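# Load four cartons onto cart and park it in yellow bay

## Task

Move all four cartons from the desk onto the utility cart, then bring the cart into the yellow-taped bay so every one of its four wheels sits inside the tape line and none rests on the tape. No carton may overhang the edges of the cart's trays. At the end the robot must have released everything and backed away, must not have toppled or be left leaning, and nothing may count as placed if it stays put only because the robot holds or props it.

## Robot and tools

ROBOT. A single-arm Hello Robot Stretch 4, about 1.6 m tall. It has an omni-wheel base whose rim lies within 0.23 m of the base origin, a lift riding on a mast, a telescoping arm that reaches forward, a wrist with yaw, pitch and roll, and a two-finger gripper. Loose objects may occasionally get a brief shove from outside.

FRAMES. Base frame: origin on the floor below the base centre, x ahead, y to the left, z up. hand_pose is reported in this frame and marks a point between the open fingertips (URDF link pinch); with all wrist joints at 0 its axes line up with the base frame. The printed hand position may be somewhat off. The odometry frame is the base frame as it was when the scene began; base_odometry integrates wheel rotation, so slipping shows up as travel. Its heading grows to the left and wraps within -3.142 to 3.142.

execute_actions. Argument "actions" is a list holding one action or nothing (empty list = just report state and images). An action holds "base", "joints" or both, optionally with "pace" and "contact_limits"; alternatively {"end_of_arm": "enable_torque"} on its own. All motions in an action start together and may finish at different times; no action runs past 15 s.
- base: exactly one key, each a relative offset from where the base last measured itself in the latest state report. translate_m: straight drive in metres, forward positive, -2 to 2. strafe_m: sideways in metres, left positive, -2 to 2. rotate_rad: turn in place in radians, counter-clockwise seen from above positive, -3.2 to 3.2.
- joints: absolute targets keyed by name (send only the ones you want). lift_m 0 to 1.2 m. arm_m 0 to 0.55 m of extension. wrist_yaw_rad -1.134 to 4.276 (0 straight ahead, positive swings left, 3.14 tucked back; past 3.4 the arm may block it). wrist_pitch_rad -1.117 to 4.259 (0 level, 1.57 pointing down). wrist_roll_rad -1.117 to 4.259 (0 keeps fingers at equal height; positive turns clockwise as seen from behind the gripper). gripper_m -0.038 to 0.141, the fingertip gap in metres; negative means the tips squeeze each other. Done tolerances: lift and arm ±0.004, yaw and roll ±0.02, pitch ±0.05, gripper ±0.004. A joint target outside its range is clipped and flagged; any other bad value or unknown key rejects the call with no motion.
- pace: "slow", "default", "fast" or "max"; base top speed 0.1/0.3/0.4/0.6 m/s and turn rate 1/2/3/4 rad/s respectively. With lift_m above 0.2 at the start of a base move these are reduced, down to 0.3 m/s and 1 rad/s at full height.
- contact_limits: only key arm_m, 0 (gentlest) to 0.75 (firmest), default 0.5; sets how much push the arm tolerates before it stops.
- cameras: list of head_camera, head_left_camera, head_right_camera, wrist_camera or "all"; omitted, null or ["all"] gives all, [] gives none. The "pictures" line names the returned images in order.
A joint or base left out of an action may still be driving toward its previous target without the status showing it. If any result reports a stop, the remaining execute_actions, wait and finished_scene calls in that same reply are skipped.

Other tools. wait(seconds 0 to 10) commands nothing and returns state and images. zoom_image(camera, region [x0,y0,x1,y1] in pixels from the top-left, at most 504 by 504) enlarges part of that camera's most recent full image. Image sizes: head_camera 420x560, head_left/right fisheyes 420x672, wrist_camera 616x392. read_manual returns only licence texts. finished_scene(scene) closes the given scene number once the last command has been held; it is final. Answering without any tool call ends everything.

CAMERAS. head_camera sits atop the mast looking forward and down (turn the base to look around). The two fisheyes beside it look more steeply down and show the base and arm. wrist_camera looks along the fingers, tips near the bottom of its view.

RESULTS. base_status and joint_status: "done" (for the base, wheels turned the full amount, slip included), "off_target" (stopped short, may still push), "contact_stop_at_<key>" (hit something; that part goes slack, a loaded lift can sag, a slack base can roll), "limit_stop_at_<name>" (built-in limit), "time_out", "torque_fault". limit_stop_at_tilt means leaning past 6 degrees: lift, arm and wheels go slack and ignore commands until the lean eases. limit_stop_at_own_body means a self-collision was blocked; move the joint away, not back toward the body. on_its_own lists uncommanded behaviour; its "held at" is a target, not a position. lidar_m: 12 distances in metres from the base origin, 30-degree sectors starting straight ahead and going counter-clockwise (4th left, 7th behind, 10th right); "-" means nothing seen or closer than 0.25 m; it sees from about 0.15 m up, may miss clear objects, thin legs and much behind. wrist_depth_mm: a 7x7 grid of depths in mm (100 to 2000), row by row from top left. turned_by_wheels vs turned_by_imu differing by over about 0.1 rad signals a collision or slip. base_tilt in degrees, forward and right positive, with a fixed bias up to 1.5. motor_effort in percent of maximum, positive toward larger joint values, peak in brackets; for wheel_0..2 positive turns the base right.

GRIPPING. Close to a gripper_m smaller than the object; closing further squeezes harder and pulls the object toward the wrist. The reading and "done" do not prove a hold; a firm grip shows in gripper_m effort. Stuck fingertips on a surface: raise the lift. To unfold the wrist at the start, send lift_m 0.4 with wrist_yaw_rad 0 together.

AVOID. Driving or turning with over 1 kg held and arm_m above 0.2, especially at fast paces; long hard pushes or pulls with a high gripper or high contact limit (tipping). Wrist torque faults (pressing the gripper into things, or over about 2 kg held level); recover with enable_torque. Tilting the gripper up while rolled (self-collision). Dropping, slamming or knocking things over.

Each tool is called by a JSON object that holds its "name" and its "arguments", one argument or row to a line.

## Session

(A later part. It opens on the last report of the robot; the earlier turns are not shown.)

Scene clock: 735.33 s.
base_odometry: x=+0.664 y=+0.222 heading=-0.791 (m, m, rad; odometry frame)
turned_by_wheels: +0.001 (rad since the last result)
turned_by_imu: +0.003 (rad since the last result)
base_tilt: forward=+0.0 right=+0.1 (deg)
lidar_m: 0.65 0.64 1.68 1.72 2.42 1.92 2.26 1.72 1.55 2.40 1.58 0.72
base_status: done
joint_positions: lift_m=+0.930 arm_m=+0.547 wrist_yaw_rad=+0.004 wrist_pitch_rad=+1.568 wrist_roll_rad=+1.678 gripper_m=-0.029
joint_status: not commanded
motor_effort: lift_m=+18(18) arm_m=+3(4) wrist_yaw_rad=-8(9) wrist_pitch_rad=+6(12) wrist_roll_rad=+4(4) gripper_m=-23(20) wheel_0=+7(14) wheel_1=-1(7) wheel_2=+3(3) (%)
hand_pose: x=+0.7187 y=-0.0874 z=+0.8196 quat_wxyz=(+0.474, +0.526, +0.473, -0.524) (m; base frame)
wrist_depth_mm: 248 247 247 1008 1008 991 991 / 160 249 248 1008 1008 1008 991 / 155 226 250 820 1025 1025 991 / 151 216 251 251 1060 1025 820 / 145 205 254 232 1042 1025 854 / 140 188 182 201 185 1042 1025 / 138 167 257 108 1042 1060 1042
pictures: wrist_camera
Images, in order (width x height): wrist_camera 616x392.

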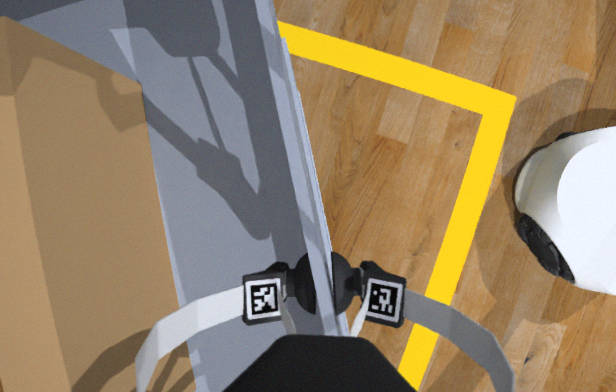

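{"name": "execute_actions", "arguments": {
  "actions": [
    {"joints":{"gripper_m":0.07}}
  ],
  "cameras": []
}}

{"name": "execute_actions", "arguments": {
  "actions": [
    {"joints":{"lift_m":1.2}}
  ],
  "cameras": []
}}

{"name": "execute_actions", "arguments": {
  "actions": [
    {"base":{"strafe_m":-0.42}}
  ],
  "cameras": ["wrist_camera"]
}}

Scene clock: 743.47 s.
base_odometry: x=+0.664 y=+0.221 heading=-0.791 (m, m, rad; odometry frame)
turned_by_wheels: +0.000 (rad since the last result)
turned_by_imu: +0.001 (rad since the last result)
base_tilt: forward=-0.2 right=+0.0 (deg)
lidar_m: 0.66 0.69 1.69 1.70 2.44 1.90 2.27 1.73 1.58 2.40 1.63 0.74
base_status: not commanded
joint_positions: lift_m=+0.930 arm_m=+0.547 wrist_yaw_rad=+0.000 wrist_pitch_rad=+1.570 wrist_roll_rad=+1.680 gripper_m=+0.070
joint_status: all done
motor_effort: lift_m=+18(18) arm_m=+4(4) wrist_yaw_rad=+1(9) wrist_pitch_rad=+2(6) wrist_roll_rad=+0(5) gripper_m=-1(21) wheel_0=+4(7) wheel_1=-1(1) wheel_2=+2(2) (%)
hand_pose: x=+0.7179 y=-0.0874 z=+0.8196 quat_wxyz=(+0.472, +0.527, +0.472, -0.526) (m; base frame)
wrist_depth_mm: 253 250 249 1042 1025 1008 991 / 162 252 251 1025 1025 1025 1008 / 157 229 253 820 1025 1025 1008 / 152 218 254 253 1025 1025 809 / 146 207 255 254 1042 1042 854 / 141 195 218 255 200 1042 1025 / 141 171 259 109 1060 1060 1025
pictures: none
No camera images: the call's "cameras" was empty. Leave "cameras" out to get every camera's image.

Scene clock: 745.63 s.
base_odometry: x=+0.664 y=+0.221 heading=-0.791 (m, m, rad; odometry frame)
turned_by_wheels: +0.000 (rad since the last result)
turned_by_imu: +0.001 (rad since the last result)
base_tilt: forward=-0.1 right=+0.1 (deg)
lidar_m: 0.67 0.68 1.69 1.72 2.40 1.92 2.25 1.75 1.58 2.41 1.63 0.74
base_status: not commanded
joint_positions: lift_m=+1.198 arm_m=+0.547 wrist_yaw_rad=+0.000 wrist_pitch_rad=+1.570 wrist_roll_rad=+1.680 gripper_m=+0.070
joint_status: all done
joint sent to its limit — the command would take lift_m past its upper limit, so that joint was sent only as far as its limit.
motor_effort: lift_m=+22(23) arm_m=+4(3) wrist_yaw_rad=+1(0) wrist_pitch_rad=+2(2) wrist_roll_rad=+0(0) gripper_m=-3(5) wheel_0=+4(3) wheel_1=-1(1) wheel_2=+3(2) (%)
hand_pose: x=+0.7179 y=-0.0874 z=+1.0879 quat_wxyz=(+0.472, +0.527, +0.472, -0.526) (m; base frame)
wrist_depth_mm: 891 455 477 1308 1229 1281 1229 / 496 517 521 1281 1281 1281 1255 / 525 521 517 759 1308 1281 1098 / 530 410 415 521 1308 1229 1078 / 415 413 410 525 1308 1308 1078 / 418 418 218 525 200 1308 1281 / 418 418 413 109 1308 1308 1308
pictures: none
No camera images: the call's "cameras" was empty. Leave "cameras" out to get every camera's image.

Scene clock: 748.37 s.
base_odometry: x=+0.365 y=-0.074 heading=-0.791 (m, m, rad; odometry frame)
turned_by_wheels: +0.000 (rad since the last result)
turned_by_imu: +0.001 (rad since the last result)
base_tilt: forward=-0.1 right=+0.2 (deg)
lidar_m: 0.72 0.72 0.95 2.10 2.27 2.08 2.39 1.33 1.19 2.01 1.41 1.34
base_status: done
joint_positions: lift_m=+1.198 arm_m=+0.547 wrist_yaw_rad=+0.000 wrist_pitch_rad=+1.570 wrist_roll_rad=+1.680 gripper_m=+0.070
joint_status: not commanded
motor_effort: lift_m=+21(22) arm_m=+3(3) wrist_yaw_rad=+0(0) wrist_pitch_rad=+2(1) wrist_roll_rad=+0(0) gripper_m=-1(4) wheel_0=+0(10) wheel_1=-1(13) wheel_2=+0(2) (%)
hand_pose: x=+0.7179 y=-0.0874 z=+1.0880 quat_wxyz=(+0.472, +0.527, +0.472, -0.526) (m; base frame)
wrist_depth_mm: 798 1078 1308 1281 1255 1281 1229 / 842 1182 1308 1336 1255 1255 1255 / 891 1255 1308 1308 1281 1308 1078 / 946 1281 1308 1308 1281 1205 1078 / 1025 1336 1308 1336 1308 1281 1078 / 1078 1308 218 854 200 1336 1336 / 1078 469 466 108 1336 1308 1308
pictures: wrist_camera
Images, in order (width x height): wrist_camera 616x392.

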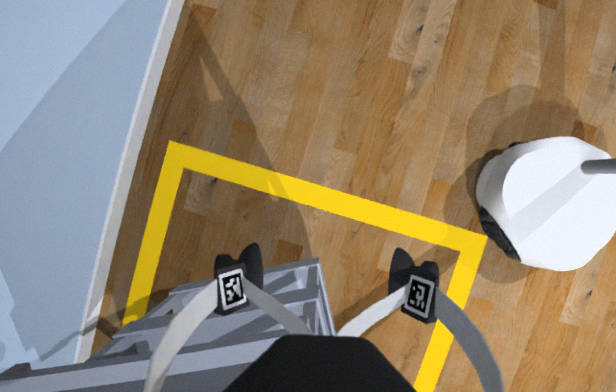

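{"name": "execute_actions", "arguments": {
  "actions": [
    {"base":{"strafe_m":0.1},"joints":{"wrist_roll_rad":1.9}}
  ],
  "cameras": []
}}

{"name": "execute_actions", "arguments": {
  "actions": [
    {"base":{"translate_m":0.06}}
  ],
  "cameras": ["wrist_camera"]
}}

Scene clock: 758.10 s.
base_odometry: x=+0.436 y=-0.004 heading=-0.791 (m, m, rad; odometry frame)
turned_by_wheels: +0.000 (rad since the last result)
turned_by_imu: +0.002 (rad since the last result)
base_tilt: forward=-0.1 right=+0.0 (deg)
lidar_m: 0.70 0.73 1.98 2.02 2.21 2.06 2.36 1.42 1.27 2.10 1.53 1.36
base_status: done
joint_positions: lift_m=+1.198 arm_m=+0.547 wrist_yaw_rad=+0.000 wrist_pitch_rad=+1.570 wrist_roll_rad=+1.900 gripper_m=+0.070
joint_status: all done
motor_effort: lift_m=+21(21) arm_m=+3(4) wrist_yaw_rad=+1(1) wrist_pitch_rad=+2(1) wrist_roll_rad=+0(7) gripper_m=-3(2) wheel_0=+0(9) wheel_1=+1(10) wheel_2=+0(0) (%)
hand_pose: x=+0.7179 y=-0.0874 z=+1.0880 quat_wxyz=(+0.412, +0.575, +0.411, -0.575) (m; base frame)
wrist_depth_mm: 931 1281 1308 1308 1281 1281 1255 / 946 1308 1308 1281 1281 1255 1255 / 960 1336 1336 1281 1308 1160 1060 / 991 1308 1308 1308 1308 1281 1078 / 991 1336 1308 1160 1308 1308 1281 / 1025 1336 218 480 200 1308 1308 / 904 473 535 108 1336 1308 1308
pictures: none
No camera images: the call's "cameras" was empty. Leave "cameras" out to get every camera's image.

Scene clock: 759.37 s.
base_odometry: x=+0.479 y=-0.046 heading=-0.790 (m, m, rad; odometry frame)
turned_by_wheels: +0.000 (rad since the last result)
turned_by_imu: +0.001 (rad since the last result)
base_tilt: forward=-0.2 right=-0.1 (deg)
lidar_m: 0.65 0.66 1.93 1.99 2.27 2.08 2.44 1.44 1.31 2.13 1.43 1.31
base_status: done
joint_positions: lift_m=+1.198 arm_m=+0.547 wrist_yaw_rad=+0.000 wrist_pitch_rad=+1.570 wrist_roll_rad=+1.900 gripper_m=+0.070
joint_status: not commanded
motor_effort: lift_m=+21(21) arm_m=+4(4) wrist_yaw_rad=+1(1) wrist_pitch_rad=+1(1) wrist_roll_rad=+0(0) gripper_m=-3(3) wheel_0=+3(6) wheel_1=+3(9) wheel_2=+0(10) (%)
hand_pose: x=+0.7179 y=-0.0874 z=+1.0880 quat_wxyz=(+0.412, +0.575, +0.411, -0.575) (m; base frame)
wrist_depth_mm: 854 1182 1308 1308 1281 1255 1255 / 866 1229 1308 1281 1255 1308 1281 / 891 1255 1308 1308 1308 1160 1060 / 904 1281 1308 1336 1336 1308 1078 / 917 1281 1336 1078 1308 1308 1308 / 931 1255 218 504 200 1308 1255 / 854 466 535 109 521 1336 1308
pictures: wrist_camera
Images, in order (width x height): wrist_camera 616x392.

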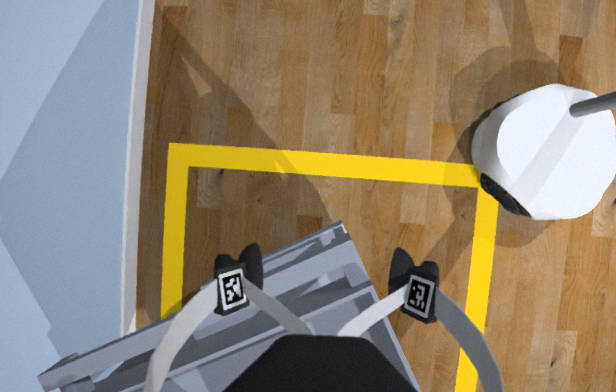

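{"name": "execute_actions", "arguments": {
  "actions": [
    {"joints":{"arm_m":0.5,"lift_m":0.98}}
  ],
  "cameras": ["wrist_camera"]
}}

Scene clock: 766.07 s.
base_odometry: x=+0.479 y=-0.046 heading=-0.790 (m, m, rad; odometry frame)
turned_by_wheels: +0.000 (rad since the last result)
turned_by_imu: +0.002 (rad since the last result)
base_tilt: forward=-0.2 right=+0.1 (deg)
lidar_m: 0.66 0.67 1.96 1.98 2.31 2.07 2.44 1.45 1.33 2.13 1.42 1.30
base_status: not commanded
joint_positions: lift_m=+0.980 arm_m=+0.501 wrist_yaw_rad=+0.000 wrist_pitch_rad=+1.570 wrist_roll_rad=+1.900 gripper_m=+0.070
joint_status: all done
motor_effort: lift_m=+13(20) arm_m=-5(5) wrist_yaw_rad=+1(1) wrist_pitch_rad=+1(2) wrist_roll_rad=+0(0) gripper_m=-4(4) wheel_0=+3(3) wheel_1=+3(3) wheel_2=+0(0) (%)
hand_pose: x=+0.6720 y=-0.0874 z=+0.8701 quat_wxyz=(+0.412, +0.575, +0.411, -0.575) (m; base frame)
wrist_depth_mm: 904 1098 1098 1078 1078 1060 1025 / 917 1098 1098 1098 1060 1060 854 / 946 1098 1118 1078 1078 1060 854 / 960 1118 1098 1098 1098 1078 866 / 976 1098 1118 960 1078 1098 1060 / 991 1118 218 373 200 1078 1098 / 991 640 240 109 1098 1098 1098
pictures: wrist_camera
Images, in order (width x height): wrist_camera 616x392.

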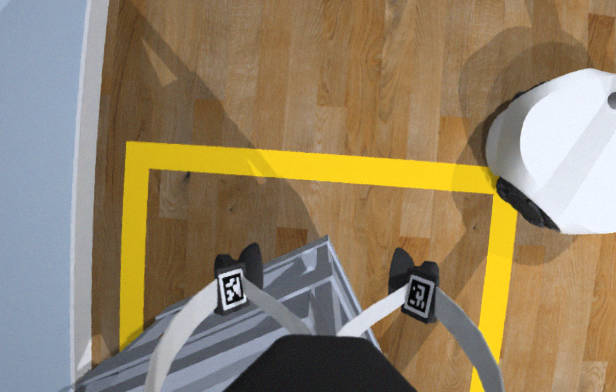

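{"name": "execute_actions", "arguments": {
  "actions": [
    {"joints":{"lift_m":0.93}}
  ],
  "cameras": []
}}

{"name": "execute_actions", "arguments": {
  "actions": [
    {"joints":{"gripper_m":-0.03}}
  ],
  "cameras": []
}}

{"name": "execute_actions", "arguments": {
  "actions": [
    {"base":{"translate_m":-0.2},"pace":"slow"}
  ],
  "cameras": ["wrist_camera","head_left_camera"]
}}

Scene clock: 771.10 s.
base_odometry: x=+0.479 y=-0.046 heading=-0.790 (m, m, rad; odometry frame)
turned_by_wheels: +0.000 (rad since the last result)
turned_by_imu: +0.001 (rad since the last result)
base_tilt: forward=-0.2 right=+0.1 (deg)
lidar_m: 0.66 0.65 1.95 1.98 2.26 2.11 2.43 1.44 1.32 2.10 1.44 1.31
base_status: not commanded
joint_positions: lift_m=+0.930 arm_m=+0.501 wrist_yaw_rad=+0.000 wrist_pitch_rad=+1.570 wrist_roll_rad=+1.900 gripper_m=+0.070
joint_status: all done
motor_effort: lift_m=+13(13) arm_m=-5(4) wrist_yaw_rad=+2(1) wrist_pitch_rad=+1(1) wrist_roll_rad=-1(0) gripper_m=-3(3) wheel_0=+3(3) wheel_1=+3(3) wheel_2=+0(0) (%)
hand_pose: x=+0.6720 y=-0.0874 z=+0.8201 quat_wxyz=(+0.412, +0.575, +0.411, -0.575) (m; base frame)
wrist_depth_mm: 904 1042 1025 1025 1008 1008 991 / 917 1060 1025 1025 1025 1025 820 / 946 1042 1042 1042 1025 1025 809 / 946 1060 1060 1042 1025 1025 820 / 976 1078 1060 1042 1025 1042 1025 / 976 1078 218 504 200 1025 1025 / 976 597 591 109 1060 1025 1025
pictures: none
No camera images: the call's "cameras" was empty. Leave "cameras" out to get every camera's image.

Scene clock: 772.80 s.
base_odometry: x=+0.479 y=-0.046 heading=-0.790 (m, m, rad; odometry frame)
turned_by_wheels: +0.000 (rad since the last result)
turned_by_imu: +0.001 (rad since the last result)
base_tilt: forward=-0.1 right=+0.1 (deg)
lidar_m: 0.63 0.66 1.96 1.99 2.27 2.09 2.41 1.47 1.31 2.14 1.43 1.29
base_status: not commanded
joint_positions: lift_m=+0.930 arm_m=+0.501 wrist_yaw_rad=+0.000 wrist_pitch_rad=+1.570 wrist_roll_rad=+1.900 gripper_m=-0.030
joint_status: all done
motor_effort: lift_m=+13(13) arm_m=-4(5) wrist_yaw_rad=+2(1) wrist_pitch_rad=+1(1) wrist_roll_rad=+0(1) gripper_m=-16(15) wheel_0=+3(3) wheel_1=+4(3) wheel_2=+0(0) (%)
hand_pose: x=+0.6720 y=-0.0874 z=+0.8201 quat_wxyz=(+0.412, +0.575, +0.411, -0.575) (m; base frame)
wrist_depth_mm: 904 1042 1025 1025 1008 1008 1008 / 917 1060 1025 1008 1042 1008 820 / 931 1060 1042 1025 1042 1042 809 / 960 1060 1042 1042 1025 1025 809 / 976 1060 1078 1042 1042 1042 1042 / 976 1078 183 204 183 1060 1060 / 976 603 591 109 1060 1042 1042
pictures: none
No camera images: the call's "cameras" was empty. Leave "cameras" out to get every camera's image.

Scene clock: 776.10 s.
base_odometry: x=+0.338 y=+0.096 heading=-0.791 (m, m, rad; odometry frame)
turned_by_wheels: +0.000 (rad since the last result)
turned_by_imu: +0.001 (rad since the last result)
base_tilt: forward=-0.1 right=+0.0 (deg)
lidar_m: 0.83 0.85 2.03 2.06 2.09 1.90 2.22 1.36 1.24 1.26 1.61 1.50
base_status: done
joint_positions: lift_m=+0.930 arm_m=+0.501 wrist_yaw_rad=+0.000 wrist_pitch_rad=+1.570 wrist_roll_rad=+1.900 gripper_m=-0.030
joint_status: not commanded
motor_effort: lift_m=+13(13) arm_m=-4(5) wrist_yaw_rad=+2(2) wrist_pitch_rad=+1(1) wrist_roll_rad=-1(0) gripper_m=-16(19) wheel_0=-5(5) wheel_1=-3(7) wheel_2=+3(9) (%)
hand_pose: x=+0.6720 y=-0.0874 z=+0.8201 quat_wxyz=(+0.412, +0.575, +0.411, -0.575) (m; base frame)
wrist_depth_mm: 1042 1025 1042 1042 1025 1008 1008 / 1042 1042 1025 1025 1025 1008 820 / 1060 1060 1042 1042 1025 1025 809 / 1078 1060 1060 1042 1042 1042 820 / 1078 1060 1060 1042 1025 1025 1025 / 1098 1078 182 204 183 1042 1042 / 976 564 580 109 1042 1042 1060
pictures: head_left_camera, wrist_camera
Images, in order (width x height): head_left_camera 420x672, wrist_camera 616x392.

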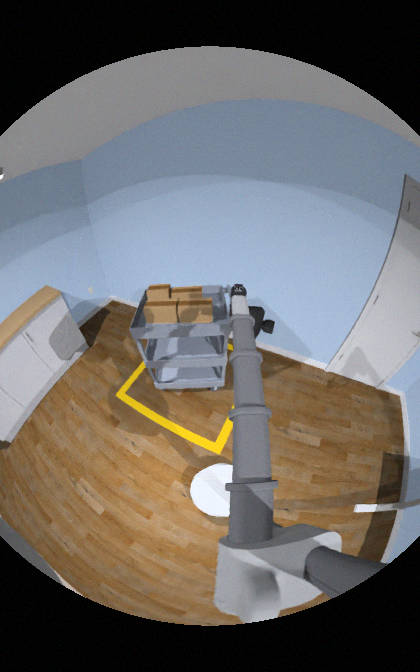

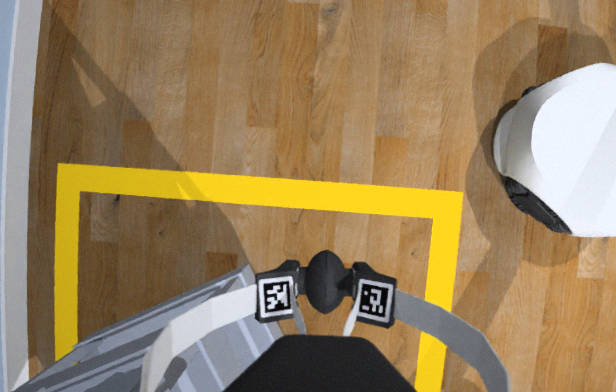

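{"name": "execute_actions", "arguments": {
  "actions": [
    {"joints":{"gripper_m":0.07,"lift_m":1.0},"base":{"translate_m":0.27}}
  ],
  "cameras": []
}}

{"name": "execute_actions", "arguments": {
  "actions": [
    {"base":{"strafe_m":0.1}}
  ],
  "cameras": ["wrist_camera"]
}}

Scene clock: 782.73 s.
base_odometry: x=+0.528 y=-0.096 heading=-0.791 (m, m, rad; odometry frame)
turned_by_wheels: +0.000 (rad since the last result)
turned_by_imu: +0.001 (rad since the last result)
base_tilt: forward=-0.2 right=+0.0 (deg)
lidar_m: 0.57 0.61 0.75 1.94 2.65 2.18 2.51 1.46 1.32 2.04 1.40 1.25
base_status: done
joint_positions: lift_m=+1.000 arm_m=+0.501 wrist_yaw_rad=+0.000 wrist_pitch_rad=+1.570 wrist_roll_rad=+1.900 gripper_m=+0.070
joint_status: all done
motor_effort: lift_m=+22(24) arm_m=-4(5) wrist_yaw_rad=+2(2) wrist_pitch_rad=+1(1) wrist_roll_rad=+0(0) gripper_m=-3(18) wheel_0=+3(6) wheel_1=+2(5) wheel_2=-2(12) (%)
hand_pose: x=+0.6719 y=-0.0874 z=+0.8894 quat_wxyz=(+0.412, +0.575, +0.411, -0.575) (m; base frame)
wrist_depth_mm: 820 1118 1098 1098 1098 1078 1078 / 831 1098 1138 1098 1078 1060 891 / 854 1098 1118 1098 1098 1060 878 / 866 1138 1118 1098 1098 1078 891 / 878 1118 1118 976 1098 1098 1098 / 891 1138 219 267 200 1118 1098 / 891 866 260 108 272 1098 1118
pictures: none
No camera images: the call's "cameras" was empty. Leave "cameras" out to get every camera's image.

Scene clock: 784.20 s.
base_odometry: x=+0.599 y=-0.026 heading=-0.791 (m, m, rad; odometry frame)
turned_by_wheels: +0.000 (rad since the last result)
turned_by_imu: +0.000 (rad since the last result)
base_tilt: forward=-0.1 right=+0.0 (deg)
lidar_m: 0.56 0.55 1.85 1.88 2.65 2.11 2.46 1.56 1.45 2.12 1.42 0.66
base_status: done
joint_positions: lift_m=+1.000 arm_m=+0.501 wrist_yaw_rad=+0.000 wrist_pitch_rad=+1.570 wrist_roll_rad=+1.900 gripper_m=+0.070
joint_status: not commanded
motor_effort: lift_m=+22(22) arm_m=-4(4) wrist_yaw_rad=+2(1) wrist_pitch_rad=+1(1) wrist_roll_rad=+0(0) gripper_m=-4(3) wheel_0=+0(10) wheel_1=+1(11) wheel_2=+0(2) (%)
hand_pose: x=+0.6719 y=-0.0874 z=+0.8894 quat_wxyz=(+0.412, +0.575, +0.411, -0.575) (m; base frame)
wrist_depth_mm: 866 1098 1098 1118 1060 1060 1060 / 891 1138 1098 1098 1098 1078 878 / 904 1118 1098 1078 1098 1098 878 / 917 1098 255 504 1098 1078 866 / 878 260 255 324 301 1118 1098 / 263 585 218 325 200 1118 1118 / 336 330 330 109 325 287 1118
pictures: wrist_camera
Images, in order (width x height): wrist_camera 616x392.

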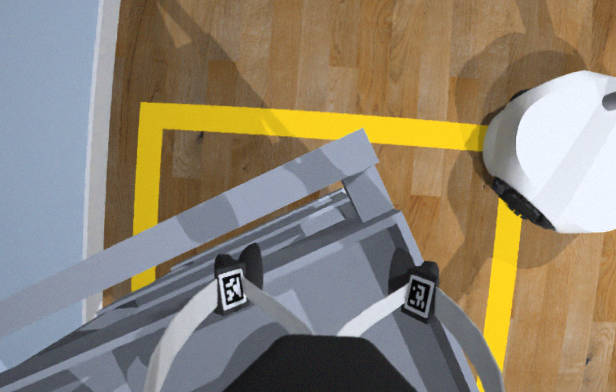

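{"name": "execute_actions", "arguments": {
  "actions": [
    {"joints":{"arm_m":0.43}}
  ],
  "cameras": []
}}

{"name": "execute_actions", "arguments": {
  "actions": [
    {"joints":{"lift_m":0.93}}
  ],
  "cameras": ["wrist_camera"]
}}

Scene clock: 790.70 s.
base_odometry: x=+0.599 y=-0.026 heading=-0.791 (m, m, rad; odometry frame)
turned_by_wheels: +0.000 (rad since the last result)
turned_by_imu: +0.001 (rad since the last result)
base_tilt: forward=-0.1 right=+0.1 (deg)
lidar_m: 0.56 0.57 1.84 1.86 2.66 2.11 2.46 1.58 1.43 2.12 1.42 1.28
base_status: not commanded
joint_positions: lift_m=+1.000 arm_m=+0.431 wrist_yaw_rad=+0.000 wrist_pitch_rad=+1.570 wrist_roll_rad=+1.900 gripper_m=+0.070
joint_status: all done
motor_effort: lift_m=+22(22) arm_m=-5(6) wrist_yaw_rad=+1(1) wrist_pitch_rad=+0(1) wrist_roll_rad=+0(0) gripper_m=-3(3) wheel_0=-1(1) wheel_1=+2(1) wheel_2=+0(0) (%)
hand_pose: x=+0.6020 y=-0.0874 z=+0.8894 quat_wxyz=(+0.412, +0.575, +0.411, -0.575) (m; base frame)
wrist_depth_mm: 946 1118 1118 1098 1078 1078 1060 / 976 1118 1098 1098 1098 1078 878 / 991 1138 1118 1118 1098 917 878 / 1008 1160 255 1118 1098 976 878 / 931 259 647 327 1118 1118 1098 / 603 338 217 327 200 1118 1098 / 338 336 330 109 1118 1138 1098
pictures: none
No camera images: the call's "cameras" was empty. Leave "cameras" out to get every camera's image.

Scene clock: 791.63 s.
base_odometry: x=+0.599 y=-0.026 heading=-0.791 (m, m, rad; odometry frame)
turned_by_wheels: +0.000 (rad since the last result)
turned_by_imu: +0.000 (rad since the last result)
base_tilt: forward=-0.3 right=+0.1 (deg)
lidar_m: 0.56 0.57 1.80 1.89 2.66 2.12 2.47 1.56 1.44 2.11 1.42 1.28
base_status: not commanded
joint_positions: lift_m=+0.975 arm_m=+0.431 wrist_yaw_rad=+0.000 wrist_pitch_rad=+1.565 wrist_roll_rad=+1.900 gripper_m=+0.070
joint_status: lift_m contact_stop (moved -0.025 of -0.070)
on_its_own: lift_m is slack since a contact_stop (your +0.930 is given up)
motor_effort: lift_m=+10(23) arm_m=-4(4) wrist_yaw_rad=+3(4) wrist_pitch_rad=+15(20) wrist_roll_rad=-1(0) gripper_m=-1(3) wheel_0=-1(1) wheel_1=+1(1) wheel_2=+0(0) (%)
hand_pose: x=+0.6033 y=-0.0874 z=+0.8643 quat_wxyz=(+0.412, +0.577, +0.410, -0.574) (m; base frame)
wrist_depth_mm: 931 1098 1098 1098 1060 1060 1025 / 931 1118 1078 1060 1060 1042 854 / 960 1118 1098 1078 1078 1008 854 / 991 1118 239 1098 1060 1098 854 / 931 245 564 290 1098 1098 1078 / 585 574 199 309 200 1098 1078 / 324 320 317 109 1098 1078 1078
pictures: wrist_camera
Images, in order (width x height): wrist_camera 616x392.

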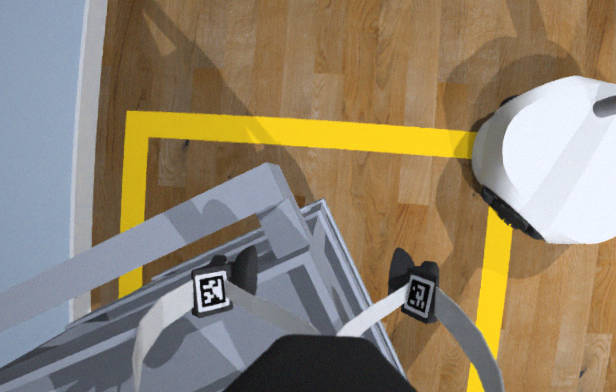

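{"name": "execute_actions", "arguments": {
  "actions": [
    {"joints":{"lift_m":1.0,"arm_m":0.39}}
  ],
  "cameras": []
}}

{"name": "execute_actions", "arguments": {
  "actions": [
    {"joints":{"lift_m":0.93}}
  ],
  "cameras": ["wrist_camera"]
}}

Scene clock: 799.07 s.
base_odometry: x=+0.599 y=-0.026 heading=-0.791 (m, m, rad; odometry frame)
turned_by_wheels: +0.000 (rad since the last result)
turned_by_imu: +0.001 (rad since the last result)
base_tilt: forward=-0.2 right=+0.1 (deg)
lidar_m: 0.57 0.58 1.83 1.91 2.63 2.11 2.43 1.58 1.45 2.09 1.38 1.27
base_status: not commanded
joint_positions: lift_m=+1.000 arm_m=+0.391 wrist_yaw_rad=+0.000 wrist_pitch_rad=+1.570 wrist_roll_rad=+1.900 gripper_m=+0.070
joint_status: all done
motor_effort: lift_m=+22(21) arm_m=-5(5) wrist_yaw_rad=+1(1) wrist_pitch_rad=+1(11) wrist_roll_rad=-1(1) gripper_m=-3(4) wheel_0=+0(1) wheel_1=+1(1) wheel_2=+0(0) (%)
hand_pose: x=+0.5620 y=-0.0874 z=+0.8893 quat_wxyz=(+0.412, +0.575, +0.411, -0.575) (m; base frame)
wrist_depth_mm: 1008 1098 1098 1078 1078 1060 1060 / 1042 1098 1098 1078 1098 1078 1078 / 1025 1138 1118 1098 1098 878 878 / 1060 1138 1118 1118 1118 891 878 / 976 259 281 647 1098 1098 1098 / 683 332 218 627 200 1118 1098 / 338 334 332 108 1118 1118 1118
pictures: none
No camera images: the call's "cameras" was empty. Leave "cameras" out to get every camera's image.

Scene clock: 800.47 s.
base_odometry: x=+0.599 y=-0.026 heading=-0.791 (m, m, rad; odometry frame)
turned_by_wheels: -0.001 (rad since the last result)
turned_by_imu: -0.002 (rad since the last result)
base_tilt: forward=-0.2 right=+0.0 (deg)
lidar_m: 0.56 0.59 1.85 1.87 2.66 2.13 2.47 1.59 1.44 2.11 1.42 1.26
base_status: not commanded
joint_positions: lift_m=+0.974 arm_m=+0.390 wrist_yaw_rad=-0.001 wrist_pitch_rad=+1.565 wrist_roll_rad=+1.901 gripper_m=+0.070
joint_status: lift_m contact_stop (moved -0.025 of -0.070)
on_its_own: lift_m is slack since a contact_stop (your +0.930 is given up)
motor_effort: lift_m=+14(20) arm_m=-2(5) wrist_yaw_rad=+5(12) wrist_pitch_rad=+15(18) wrist_roll_rad=-4(5) gripper_m=-4(7) wheel_0=-4(4) wheel_1=-1(2) wheel_2=-2(3) (%)
hand_pose: x=+0.5629 y=-0.0874 z=+0.8640 quat_wxyz=(+0.412, +0.577, +0.410, -0.574) (m; base frame)
wrist_depth_mm: 976 1098 1098 1060 1078 1060 1060 / 1008 1098 1098 1078 1060 1042 866 / 1042 1118 1098 1078 1078 878 842 / 1060 1118 1078 1078 1078 904 842 / 244 241 262 640 1078 1078 1060 / 960 315 217 634 199 1078 1060 / 319 315 314 109 1118 1078 1060
pictures: wrist_camera
Images, in order (width x height): wrist_camera 616x392.

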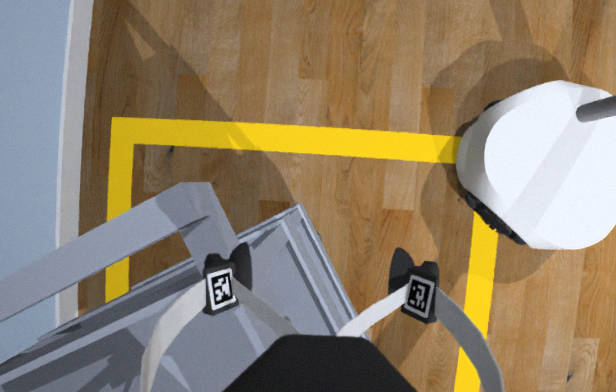

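{"name": "execute_actions", "arguments": {
  "actions": [
    {"joints":{"lift_m":1.0}}
  ],
  "cameras": []
}}

{"name": "execute_actions", "arguments": {
  "actions": [
    {"base":{"strafe_m":0.09}}
  ],
  "cameras": []
}}

{"name": "execute_actions", "arguments": {
  "actions": [
    {"joints":{"lift_m":0.93}}
  ],
  "cameras": ["wrist_camera"]
}}

Scene clock: 811.60 s.
base_odometry: x=+0.599 y=-0.026 heading=-0.791 (m, m, rad; odometry frame)
turned_by_wheels: +0.000 (rad since the last result)
turned_by_imu: +0.001 (rad since the last result)
base_tilt: forward=-0.1 right=+0.1 (deg)
lidar_m: 0.56 0.59 1.84 1.87 2.65 2.11 2.45 1.59 1.41 2.09 1.38 1.28
base_status: not commanded
joint_positions: lift_m=+1.000 arm_m=+0.390 wrist_yaw_rad=+0.000 wrist_pitch_rad=+1.570 wrist_roll_rad=+1.900 gripper_m=+0.070
joint_status: all done
motor_effort: lift_m=+22(24) arm_m=-3(3) wrist_yaw_rad=+2(3) wrist_pitch_rad=+2(15) wrist_roll_rad=-2(5) gripper_m=-5(5) wheel_0=-4(3) wheel_1=-1(1) wheel_2=-2(2) (%)
hand_pose: x=+0.5617 y=-0.0874 z=+0.8893 quat_wxyz=(+0.411, +0.576, +0.411, -0.575) (m; base frame)
wrist_depth_mm: 1008 1118 1098 1098 1098 1060 1078 / 1008 1118 1118 1118 1098 1078 1060 / 1042 1118 1098 1118 1118 878 878 / 1042 1118 1098 1118 1098 904 891 / 260 281 283 917 1098 1098 1098 / 991 330 218 647 200 1098 1118 / 336 332 334 108 1118 1118 1118
pictures: none
No camera images: the call's "cameras" was empty. Leave "cameras" out to get every camera's image.

Scene clock: 813.00 s.
base_odometry: x=+0.663 y=+0.038 heading=-0.791 (m, m, rad; odometry frame)
turned_by_wheels: +0.000 (rad since the last result)
turned_by_imu: +0.000 (rad since the last result)
base_tilt: forward=-0.2 right=+0.1 (deg)
lidar_m: 0.56 0.57 1.76 1.80 2.29 2.11 2.41 1.66 1.51 2.12 1.44 0.63
base_status: done
joint_positions: lift_m=+1.000 arm_m=+0.390 wrist_yaw_rad=+0.000 wrist_pitch_rad=+1.570 wrist_roll_rad=+1.900 gripper_m=+0.070
joint_status: not commanded
motor_effort: lift_m=+22(22) arm_m=-2(2) wrist_yaw_rad=+2(2) wrist_pitch_rad=+2(2) wrist_roll_rad=-2(2) gripper_m=-4(3) wheel_0=-1(10) wheel_1=+1(14) wheel_2=+0(2) (%)
hand_pose: x=+0.5617 y=-0.0874 z=+0.8893 quat_wxyz=(+0.411, +0.576, +0.411, -0.575) (m; base frame)
wrist_depth_mm: 1025 1118 1098 1078 1078 1078 1060 / 1025 254 1098 1098 1060 1078 1060 / 258 1118 569 1118 1078 878 878 / 1008 325 327 1118 1098 917 878 / 332 330 327 647 1098 1098 1098 / 336 332 218 647 200 1098 1098 / 259 236 332 109 1138 1118 1118
pictures: none
No camera images: the call's "cameras" was empty. Leave "cameras" out to get every camera's image.

Scene clock: 814.50 s.
base_odometry: x=+0.663 y=+0.038 heading=-0.792 (m, m, rad; odometry frame)
turned_by_wheels: -0.001 (rad since the last result)
turned_by_imu: -0.002 (rad since the last result)
base_tilt: forward=-0.2 right=+0.0 (deg)
lidar_m: 0.55 0.56 1.76 1.77 2.29 2.08 2.43 1.67 1.51 2.10 1.46 0.64
base_status: not commanded
joint_positions: lift_m=+0.976 arm_m=+0.390 wrist_yaw_rad=-0.002 wrist_pitch_rad=+1.567 wrist_roll_rad=+1.901 gripper_m=+0.070
joint_status: lift_m contact_stop (moved -0.024 of -0.070)
on_its_own: lift_m is slack since a contact_stop (your +0.930 is given up)
motor_effort: lift_m=+15(20) arm_m=-3(3) wrist_yaw_rad=+6(13) wrist_pitch_rad=+9(16) wrist_roll_rad=-4(5) gripper_m=-5(5) wheel_0=-3(4) wheel_1=-1(2) wheel_2=-2(3) (%)
hand_pose: x=+0.5622 y=-0.0874 z=+0.8654 quat_wxyz=(+0.411, +0.577, +0.410, -0.575) (m; base frame)
wrist_depth_mm: 1008 1098 1078 1078 1060 1060 1060 / 946 258 1098 1078 1078 1060 866 / 252 262 1098 1078 1078 866 854 / 291 309 309 1078 1078 917 842 / 317 312 291 640 1078 1078 1078 / 317 314 201 627 200 1078 1060 / 267 244 314 109 1078 1098 1098
pictures: wrist_camera
Images, in order (width x height): wrist_camera 616x392.

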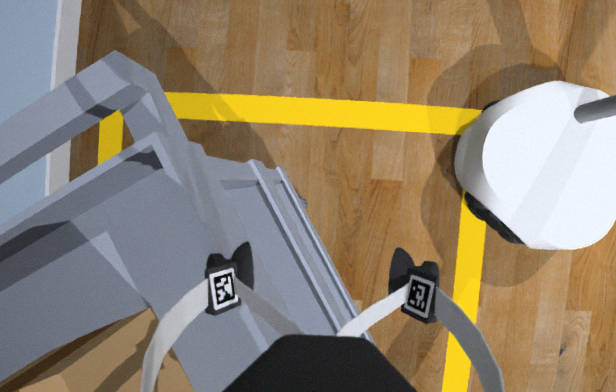

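{"name": "execute_actions", "arguments": {
  "actions": [
    {"joints":{"lift_m":1.0}}
  ],
  "cameras": []
}}

{"name": "execute_actions", "arguments": {
  "actions": [
    {"joints":{"arm_m":0.445}}
  ],
  "cameras": []
}}

{"name": "execute_actions", "arguments": {
  "actions": [
    {"joints":{"lift_m":0.93}}
  ],
  "cameras": ["wrist_camera"]
}}

Scene clock: 821.17 s.
base_odometry: x=+0.663 y=+0.038 heading=-0.792 (m, m, rad; odometry frame)
turned_by_wheels: +0.000 (rad since the last result)
turned_by_imu: +0.001 (rad since the last result)
base_tilt: forward=-0.1 right=+0.0 (deg)
lidar_m: 0.53 0.56 1.76 1.78 2.27 2.08 2.44 1.64 1.52 2.12 1.43 0.60
base_status: not commanded
joint_positions: lift_m=+1.000 arm_m=+0.390 wrist_yaw_rad=+0.000 wrist_pitch_rad=+1.570 wrist_roll_rad=+1.900 gripper_m=+0.070
joint_status: all done
motor_effort: lift_m=+22(21) arm_m=-2(2) wrist_yaw_rad=+2(5) wrist_pitch_rad=+1(9) wrist_roll_rad=-3(4) gripper_m=-3(4) wheel_0=-3(3) wheel_1=-1(0) wheel_2=-2(2) (%)
hand_pose: x=+0.5616 y=-0.0874 z=+0.8893 quat_wxyz=(+0.411, +0.576, +0.411, -0.575) (m; base frame)
wrist_depth_mm: 1025 1118 1098 1098 1078 1078 1078 / 991 272 1118 1118 1078 1098 1078 / 262 279 1098 1118 1098 891 866 / 330 329 327 1118 1098 878 878 / 332 330 320 917 1138 1118 1098 / 336 332 218 654 200 1118 1098 / 238 244 330 109 1118 1118 1118
pictures: none
No camera images: the call's "cameras" was empty. Leave "cameras" out to get every camera's image.

Scene clock: 822.20 s.
base_odometry: x=+0.663 y=+0.038 heading=-0.792 (m, m, rad; odometry frame)
turned_by_wheels: +0.000 (rad since the last result)
turned_by_imu: +0.000 (rad since the last result)
base_tilt: forward=-0.2 right=+0.0 (deg)
lidar_m: 0.55 0.56 1.74 1.80 2.27 2.11 2.41 1.67 1.52 2.08 1.45 0.64
base_status: not commanded
joint_positions: lift_m=+1.000 arm_m=+0.444 wrist_yaw_rad=+0.000 wrist_pitch_rad=+1.570 wrist_roll_rad=+1.900 gripper_m=+0.070
joint_status: all done
motor_effort: lift_m=+22(22) arm_m=+4(7) wrist_yaw_rad=+1(3) wrist_pitch_rad=+0(2) wrist_roll_rad=-2(2) gripper_m=-4(5) wheel_0=-3(3) wheel_1=-1(1) wheel_2=-2(2) (%)
hand_pose: x=+0.6153 y=-0.0874 z=+0.8893 quat_wxyz=(+0.411, +0.576, +0.411, -0.575) (m; base frame)
wrist_depth_mm: 976 1098 1098 1098 1078 1078 1078 / 946 254 279 1098 1098 1078 878 / 257 1118 304 1078 1098 946 866 / 917 325 325 640 1098 1060 878 / 334 329 327 325 1118 1118 1118 / 336 330 218 327 200 1098 1098 / 334 211 268 109 1138 1118 1118
pictures: none
No camera images: the call's "cameras" was empty. Leave "cameras" out to get every camera's image.

Scene clock: 823.47 s.
base_odometry: x=+0.663 y=+0.038 heading=-0.792 (m, m, rad; odometry frame)
turned_by_wheels: +0.000 (rad since the last result)
turned_by_imu: +0.000 (rad since the last result)
base_tilt: forward=-0.1 right=+0.0 (deg)
lidar_m: 0.56 0.58 1.72 1.79 2.29 2.10 2.42 1.65 1.51 2.13 1.46 0.61
base_status: not commanded
joint_positions: lift_m=+0.930 arm_m=+0.444 wrist_yaw_rad=+0.000 wrist_pitch_rad=+1.570 wrist_roll_rad=+1.900 gripper_m=+0.070
joint_status: all done
motor_effort: lift_m=+13(22) arm_m=+5(5) wrist_yaw_rad=+2(1) wrist_pitch_rad=+1(0) wrist_roll_rad=-3(3) gripper_m=-4(3) wheel_0=-4(4) wheel_1=-1(1) wheel_2=-3(3) (%)
hand_pose: x=+0.6154 y=-0.0874 z=+0.8201 quat_wxyz=(+0.411, +0.576, +0.411, -0.575) (m; base frame)
wrist_depth_mm: 184 183 1025 1025 1025 991 1008 / 186 1042 216 1025 1008 1025 798 / 976 213 245 1042 1025 960 809 / 222 257 255 580 1025 1042 809 / 260 259 255 257 1025 1042 1025 / 263 260 219 232 200 1042 1025 / 264 184 258 108 1060 1042 1042
pictures: wrist_camera
Images, in order (width x height): wrist_camera 616x392.

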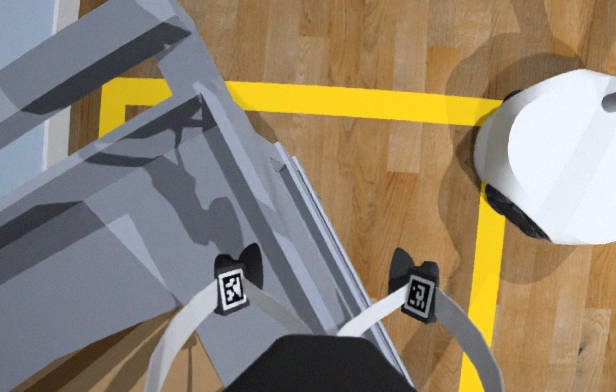

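{"name": "execute_actions", "arguments": {
  "actions": [
    {"joints":{"gripper_m":-0.03}}
  ],
  "cameras": []
}}

{"name": "execute_actions", "arguments": {
  "actions": [
    {"base":{"translate_m":-0.18},"pace":"slow"}
  ],
  "cameras": ["wrist_camera"]
}}

Scene clock: 829.17 s.
base_odometry: x=+0.663 y=+0.038 heading=-0.792 (m, m, rad; odometry frame)
turned_by_wheels: +0.000 (rad since the last result)
turned_by_imu: +0.002 (rad since the last result)
base_tilt: forward=+0.0 right=+0.0 (deg)
lidar_m: 0.54 0.56 1.76 1.80 2.35 2.09 2.41 1.64 1.51 2.12 1.44 0.65
base_status: not commanded
joint_positions: lift_m=+0.930 arm_m=+0.444 wrist_yaw_rad=+0.005 wrist_pitch_rad=+1.566 wrist_roll_rad=+1.897 gripper_m=-0.029
joint_status: all done
on_its_own: wrist_yaw_rad is at rest, and its effort (-14) is outside its rest range (-13 to +13)
motor_effort: lift_m=+22(22) arm_m=+3(4) wrist_yaw_rad=-14(14) wrist_pitch_rad=+13(15) wrist_roll_rad=+8(8) gripper_m=-27(27) wheel_0=-3(3) wheel_1=-1(1) wheel_2=-2(2) (%)
hand_pose: x=+0.6172 y=-0.0874 z=+0.8194 quat_wxyz=(+0.415, +0.575, +0.413, -0.572) (m; base frame)
wrist_depth_mm: 177 177 1025 1025 1025 1008 1008 / 183 1042 201 1025 1008 1025 809 / 960 207 246 1025 1008 960 798 / 223 250 248 569 1042 1008 798 / 254 252 250 249 1042 1008 1025 / 257 254 182 202 184 1042 1025 / 252 181 252 109 1042 1042 1042
pictures: none
No camera images: the call's "cameras" was empty. Leave "cameras" out to get every camera's image.

Scene clock: 832.27 s.
base_odometry: x=+0.536 y=+0.165 heading=-0.792 (m, m, rad; odometry frame)
turned_by_wheels: +0.000 (rad since the last result)
turned_by_imu: +0.002 (rad since the last result)
base_tilt: forward=-0.1 right=+0.1 (deg)
lidar_m: 0.59 0.72 1.83 1.84 2.43 1.90 2.29 1.61 1.44 2.25 1.65 0.59
base_status: done
joint_positions: lift_m=+0.930 arm_m=+0.445 wrist_yaw_rad=+0.003 wrist_pitch_rad=+1.566 wrist_roll_rad=+1.899 gripper_m=-0.029
joint_status: not commanded
motor_effort: lift_m=+22(22) arm_m=+3(3) wrist_yaw_rad=-6(16) wrist_pitch_rad=+11(23) wrist_roll_rad=+3(8) gripper_m=-23(29) wheel_0=-4(4) wheel_1=-4(4) wheel_2=+5(13) (%)
hand_pose: x=+0.6169 y=-0.0874 z=+0.8194 quat_wxyz=(+0.413, +0.576, +0.412, -0.573) (m; base frame)
wrist_depth_mm: 1025 1042 1008 202 1025 1008 1008 / 218 211 210 248 1025 1025 798 / 254 252 250 250 1042 976 798 / 256 254 251 251 1042 1025 809 / 243 244 253 251 1042 1042 1025 / 144 175 182 202 182 1025 1025 / 138 160 256 109 1078 1042 1042
pictures: wrist_camera
Images, in order (width x height): wrist_camera 616x392.

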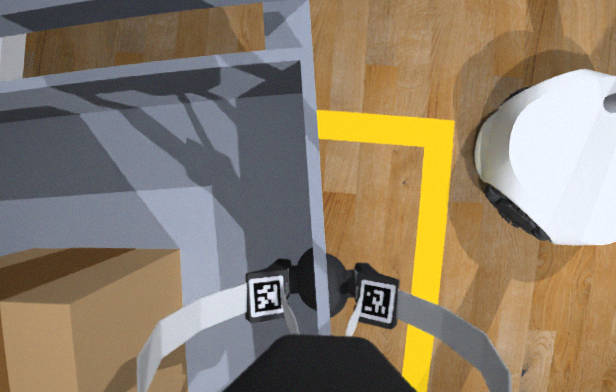

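{"name": "execute_actions", "arguments": {
  "actions": [
    {"joints":{"gripper_m":0.07}}
  ],
  "cameras": []
}}

{"name": "execute_actions", "arguments": {
  "actions": [
    {"joints":{"lift_m":1.2}}
  ],
  "cameras": []
}}

{"name": "execute_actions", "arguments": {
  "actions": [
    {"joints":{"arm_m":0,"wrist_roll_rad":0,"wrist_pitch_rad":0.6}}
  ],
  "cameras": []
}}

{"name": "execute_actions", "arguments": {
  "actions": [
    {"joints":{"lift_m":0.5},"base":{"strafe_m":0.15}}
  ],
  "cameras": ["wrist_camera","head_left_camera"]
}}

Scene clock: 840.27 s.
base_odometry: x=+0.536 y=+0.165 heading=-0.792 (m, m, rad; odometry frame)
turned_by_wheels: +0.000 (rad since the last result)
turned_by_imu: +0.001 (rad since the last result)
base_tilt: forward=-0.2 right=+0.0 (deg)
lidar_m: 0.57 0.69 1.82 1.86 2.42 1.93 2.24 1.61 1.46 2.27 1.61 0.60
base_status: not commanded
joint_positions: lift_m=+0.930 arm_m=+0.445 wrist_yaw_rad=+0.000 wrist_pitch_rad=+1.570 wrist_roll_rad=+1.900 gripper_m=+0.070
joint_status: all done
motor_effort: lift_m=+21(22) arm_m=+3(3) wrist_yaw_rad=+1(5) wrist_pitch_rad=+2(11) wrist_roll_rad=+0(3) gripper_m=-2(22) wheel_0=-4(4) wheel_1=-4(4) wheel_2=+4(5) (%)
hand_pose: x=+0.6158 y=-0.0874 z=+0.8194 quat_wxyz=(+0.412, +0.575, +0.411, -0.575) (m; base frame)
wrist_depth_mm: 1042 1042 1042 206 1042 1008 1008 / 219 215 208 250 1008 1008 809 / 257 254 252 252 1025 960 820 / 258 256 255 253 1042 1025 809 / 253 250 256 254 1042 1025 1042 / 144 185 218 255 200 1042 1025 / 141 166 259 109 1060 1042 1042
pictures: none
No camera images: the call's "cameras" was empty. Leave "cameras" out to get every camera's image.

Scene clock: 842.43 s.
base_odometry: x=+0.536 y=+0.165 heading=-0.792 (m, m, rad; odometry frame)
turned_by_wheels: +0.000 (rad since the last result)
turned_by_imu: +0.001 (rad since the last result)
base_tilt: forward=-0.2 right=+0.0 (deg)
lidar_m: 0.57 0.71 1.82 1.88 2.42 1.90 2.24 1.59 1.44 2.25 1.62 0.59
base_status: not commanded
joint_positions: lift_m=+1.198 arm_m=+0.445 wrist_yaw_rad=+0.000 wrist_pitch_rad=+1.570 wrist_roll_rad=+1.900 gripper_m=+0.070
joint_status: all done
joint sent to its limit — the command would take lift_m past its upper limit, so that joint was sent only as far as its limit.
motor_effort: lift_m=+22(23) arm_m=+3(3) wrist_yaw_rad=+1(0) wrist_pitch_rad=+1(2) wrist_roll_rad=+0(0) gripper_m=-3(3) wheel_0=-4(3) wheel_1=-4(4) wheel_2=+4(4) (%)
hand_pose: x=+0.6158 y=-0.0874 z=+1.0879 quat_wxyz=(+0.412, +0.575, +0.411, -0.575) (m; base frame)
wrist_depth_mm: 1205 1281 1281 1281 1255 1281 1255 / 1160 1308 1281 1281 1281 1255 1255 / 530 525 525 1308 1281 1078 1078 / 535 530 521 521 1308 1078 1078 / 535 473 407 525 1336 1308 1308 / 418 415 218 530 200 1308 1308 / 418 418 415 109 1336 1336 1308
pictures: none
No camera images: the call's "cameras" was empty. Leave "cameras" out to get every camera's image.

Scene clock: 844.83 s.
base_odometry: x=+0.536 y=+0.165 heading=-0.792 (m, m, rad; odometry frame)
turned_by_wheels: +0.000 (rad since the last result)
turned_by_imu: +0.001 (rad since the last result)
base_tilt: forward=-0.1 right=+0.0 (deg)
lidar_m: 0.59 0.70 1.82 1.86 2.40 1.91 2.27 1.58 1.44 2.26 1.61 0.58
base_status: not commanded
joint_positions: lift_m=+1.198 arm_m=+0.001 wrist_yaw_rad=+0.000 wrist_pitch_rad=+0.602 wrist_roll_rad=+0.000 gripper_m=+0.070
joint_status: all done
motor_effort: lift_m=+22(22) arm_m=-5(3) wrist_yaw_rad=+2(1) wrist_pitch_rad=-5(9) wrist_roll_rad=-3(8) gripper_m=-3(2) wheel_0=-4(4) wheel_1=-4(4) wheel_2=+4(4) (%)
hand_pose: x=+0.4095 y=-0.0875 z=+1.2130 quat_wxyz=(+0.955, +0.000, +0.296, +0.000) (m; base frame)
wrist_depth_mm: 1808 1618 1464 1281 1182 1078 991 / - 1808 1576 1430 1281 1160 1060 / - - 946 1499 1397 1281 1138 / - - 778 798 946 1397 1229 / 1863 788 732 683 759 1499 1366 / 1661 1008 218 699 200 1576 1464 / 1464 1397 960 109 591 1366 1397
pictures: none
No camera images: the call's "cameras" was empty. Leave "cameras" out to get every camera's image.

Scene clock: 848.43 s.
base_odometry: x=+0.643 y=+0.271 heading=-0.792 (m, m, rad; odometry frame)
turned_by_wheels: +0.000 (rad since the last result)
turned_by_imu: +0.001 (rad since the last result)
base_tilt: forward=-0.1 right=+0.1 (deg)
lidar_m: 0.62 0.75 1.68 1.73 2.35 1.85 2.21 1.75 1.57 1.62 1.71 0.62
base_status: done
joint_positions: lift_m=+0.500 arm_m=+0.001 wrist_yaw_rad=+0.000 wrist_pitch_rad=+0.602 wrist_roll_rad=+0.000 gripper_m=+0.070
joint_status: all done
motor_effort: lift_m=+13(20) arm_m=-4(5) wrist_yaw_rad=+2(2) wrist_pitch_rad=-5(6) wrist_roll_rad=-2(3) gripper_m=-2(2) wheel_0=-2(10) wheel_1=+1(9) wheel_2=+0(3) (%)
hand_pose: x=+0.4095 y=-0.0874 z=+0.5152 quat_wxyz=(+0.955, +0.000, +0.296, +0.000) (m; base frame)
wrist_depth_mm: 1863 615 750 759 732 699 1025 / 1808 480 452 424 402 564 455 / 1430 1281 960 452 421 392 370 / 1138 1098 854 866 878 866 433 / 946 931 699 750 732 707 917 / 820 809 218 627 200 564 788 / 723 707 741 108 723 683 707
pictures: head_left_camera, wrist_camera
Images, in order (width x height): head_left_camera 420x672, wrist_camera 616x392.

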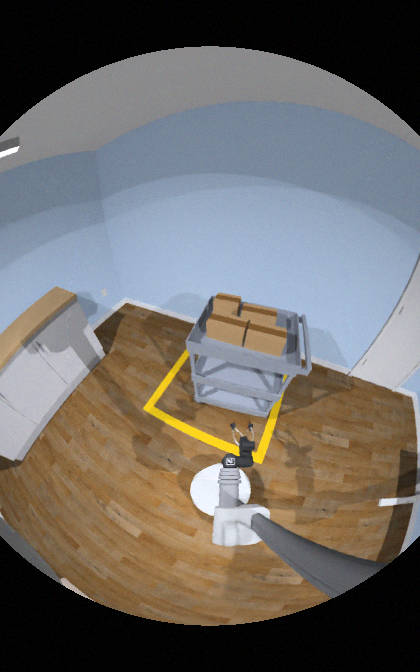

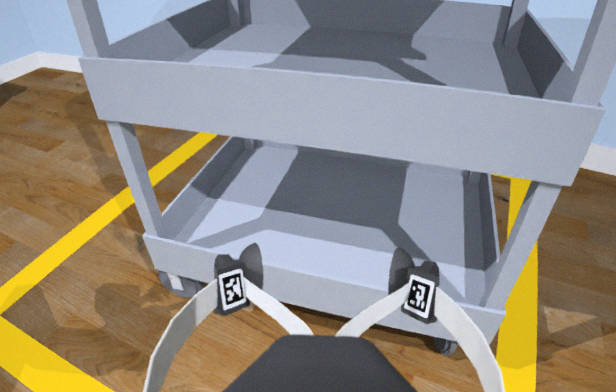

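{"name": "execute_actions", "arguments": {
  "actions": [
    {"base":{"translate_m":-0.3}}
  ],
  "cameras": []
}}

{"name": "finished_scene", "arguments": {
  "scene": 2
}}

Scene clock: 855.93 s.
base_odometry: x=+0.432 y=+0.484 heading=-0.792 (m, m, rad; odometry frame)
turned_by_wheels: +0.000 (rad since the last result)
turned_by_imu: +0.002 (rad since the last result)
base_tilt: forward=-0.2 right=+0.1 (deg)
lidar_m: 0.91 1.97 1.81 1.84 1.75 1.57 1.91 1.62 1.48 1.49 1.98 0.90
base_status: done
joint_positions: lift_m=+0.500 arm_m=+0.001 wrist_yaw_rad=+0.000 wrist_pitch_rad=+0.602 wrist_roll_rad=+0.000 gripper_m=+0.070
joint_status: not commanded
motor_effort: lift_m=+13(13) arm_m=-5(4) wrist_yaw_rad=+2(1) wrist_pitch_rad=-5(5) wrist_roll_rad=-2(3) gripper_m=-3(5) wheel_0=-2(6) wheel_1=-2(7) wheel_2=+1(10) (%)
hand_pose: x=+0.4095 y=-0.0874 z=+0.5152 quat_wxyz=(+0.955, +0.000, +0.296, +0.000) (m; base frame)
wrist_depth_mm: - - 715 661 621 878 1281 / 1921 1756 1661 1255 1182 1366 1336 / 1397 1397 1042 1078 1060 1281 1366 / 1138 1118 1042 917 831 1098 1098 / 946 946 946 946 931 931 917 / 809 820 217 809 200 798 788 / 732 707 732 109 723 683 699
pictures: none
No camera images: the call's "cameras" was empty. Leave "cameras" out to get every camera's image.

The scene is finished: the task was done.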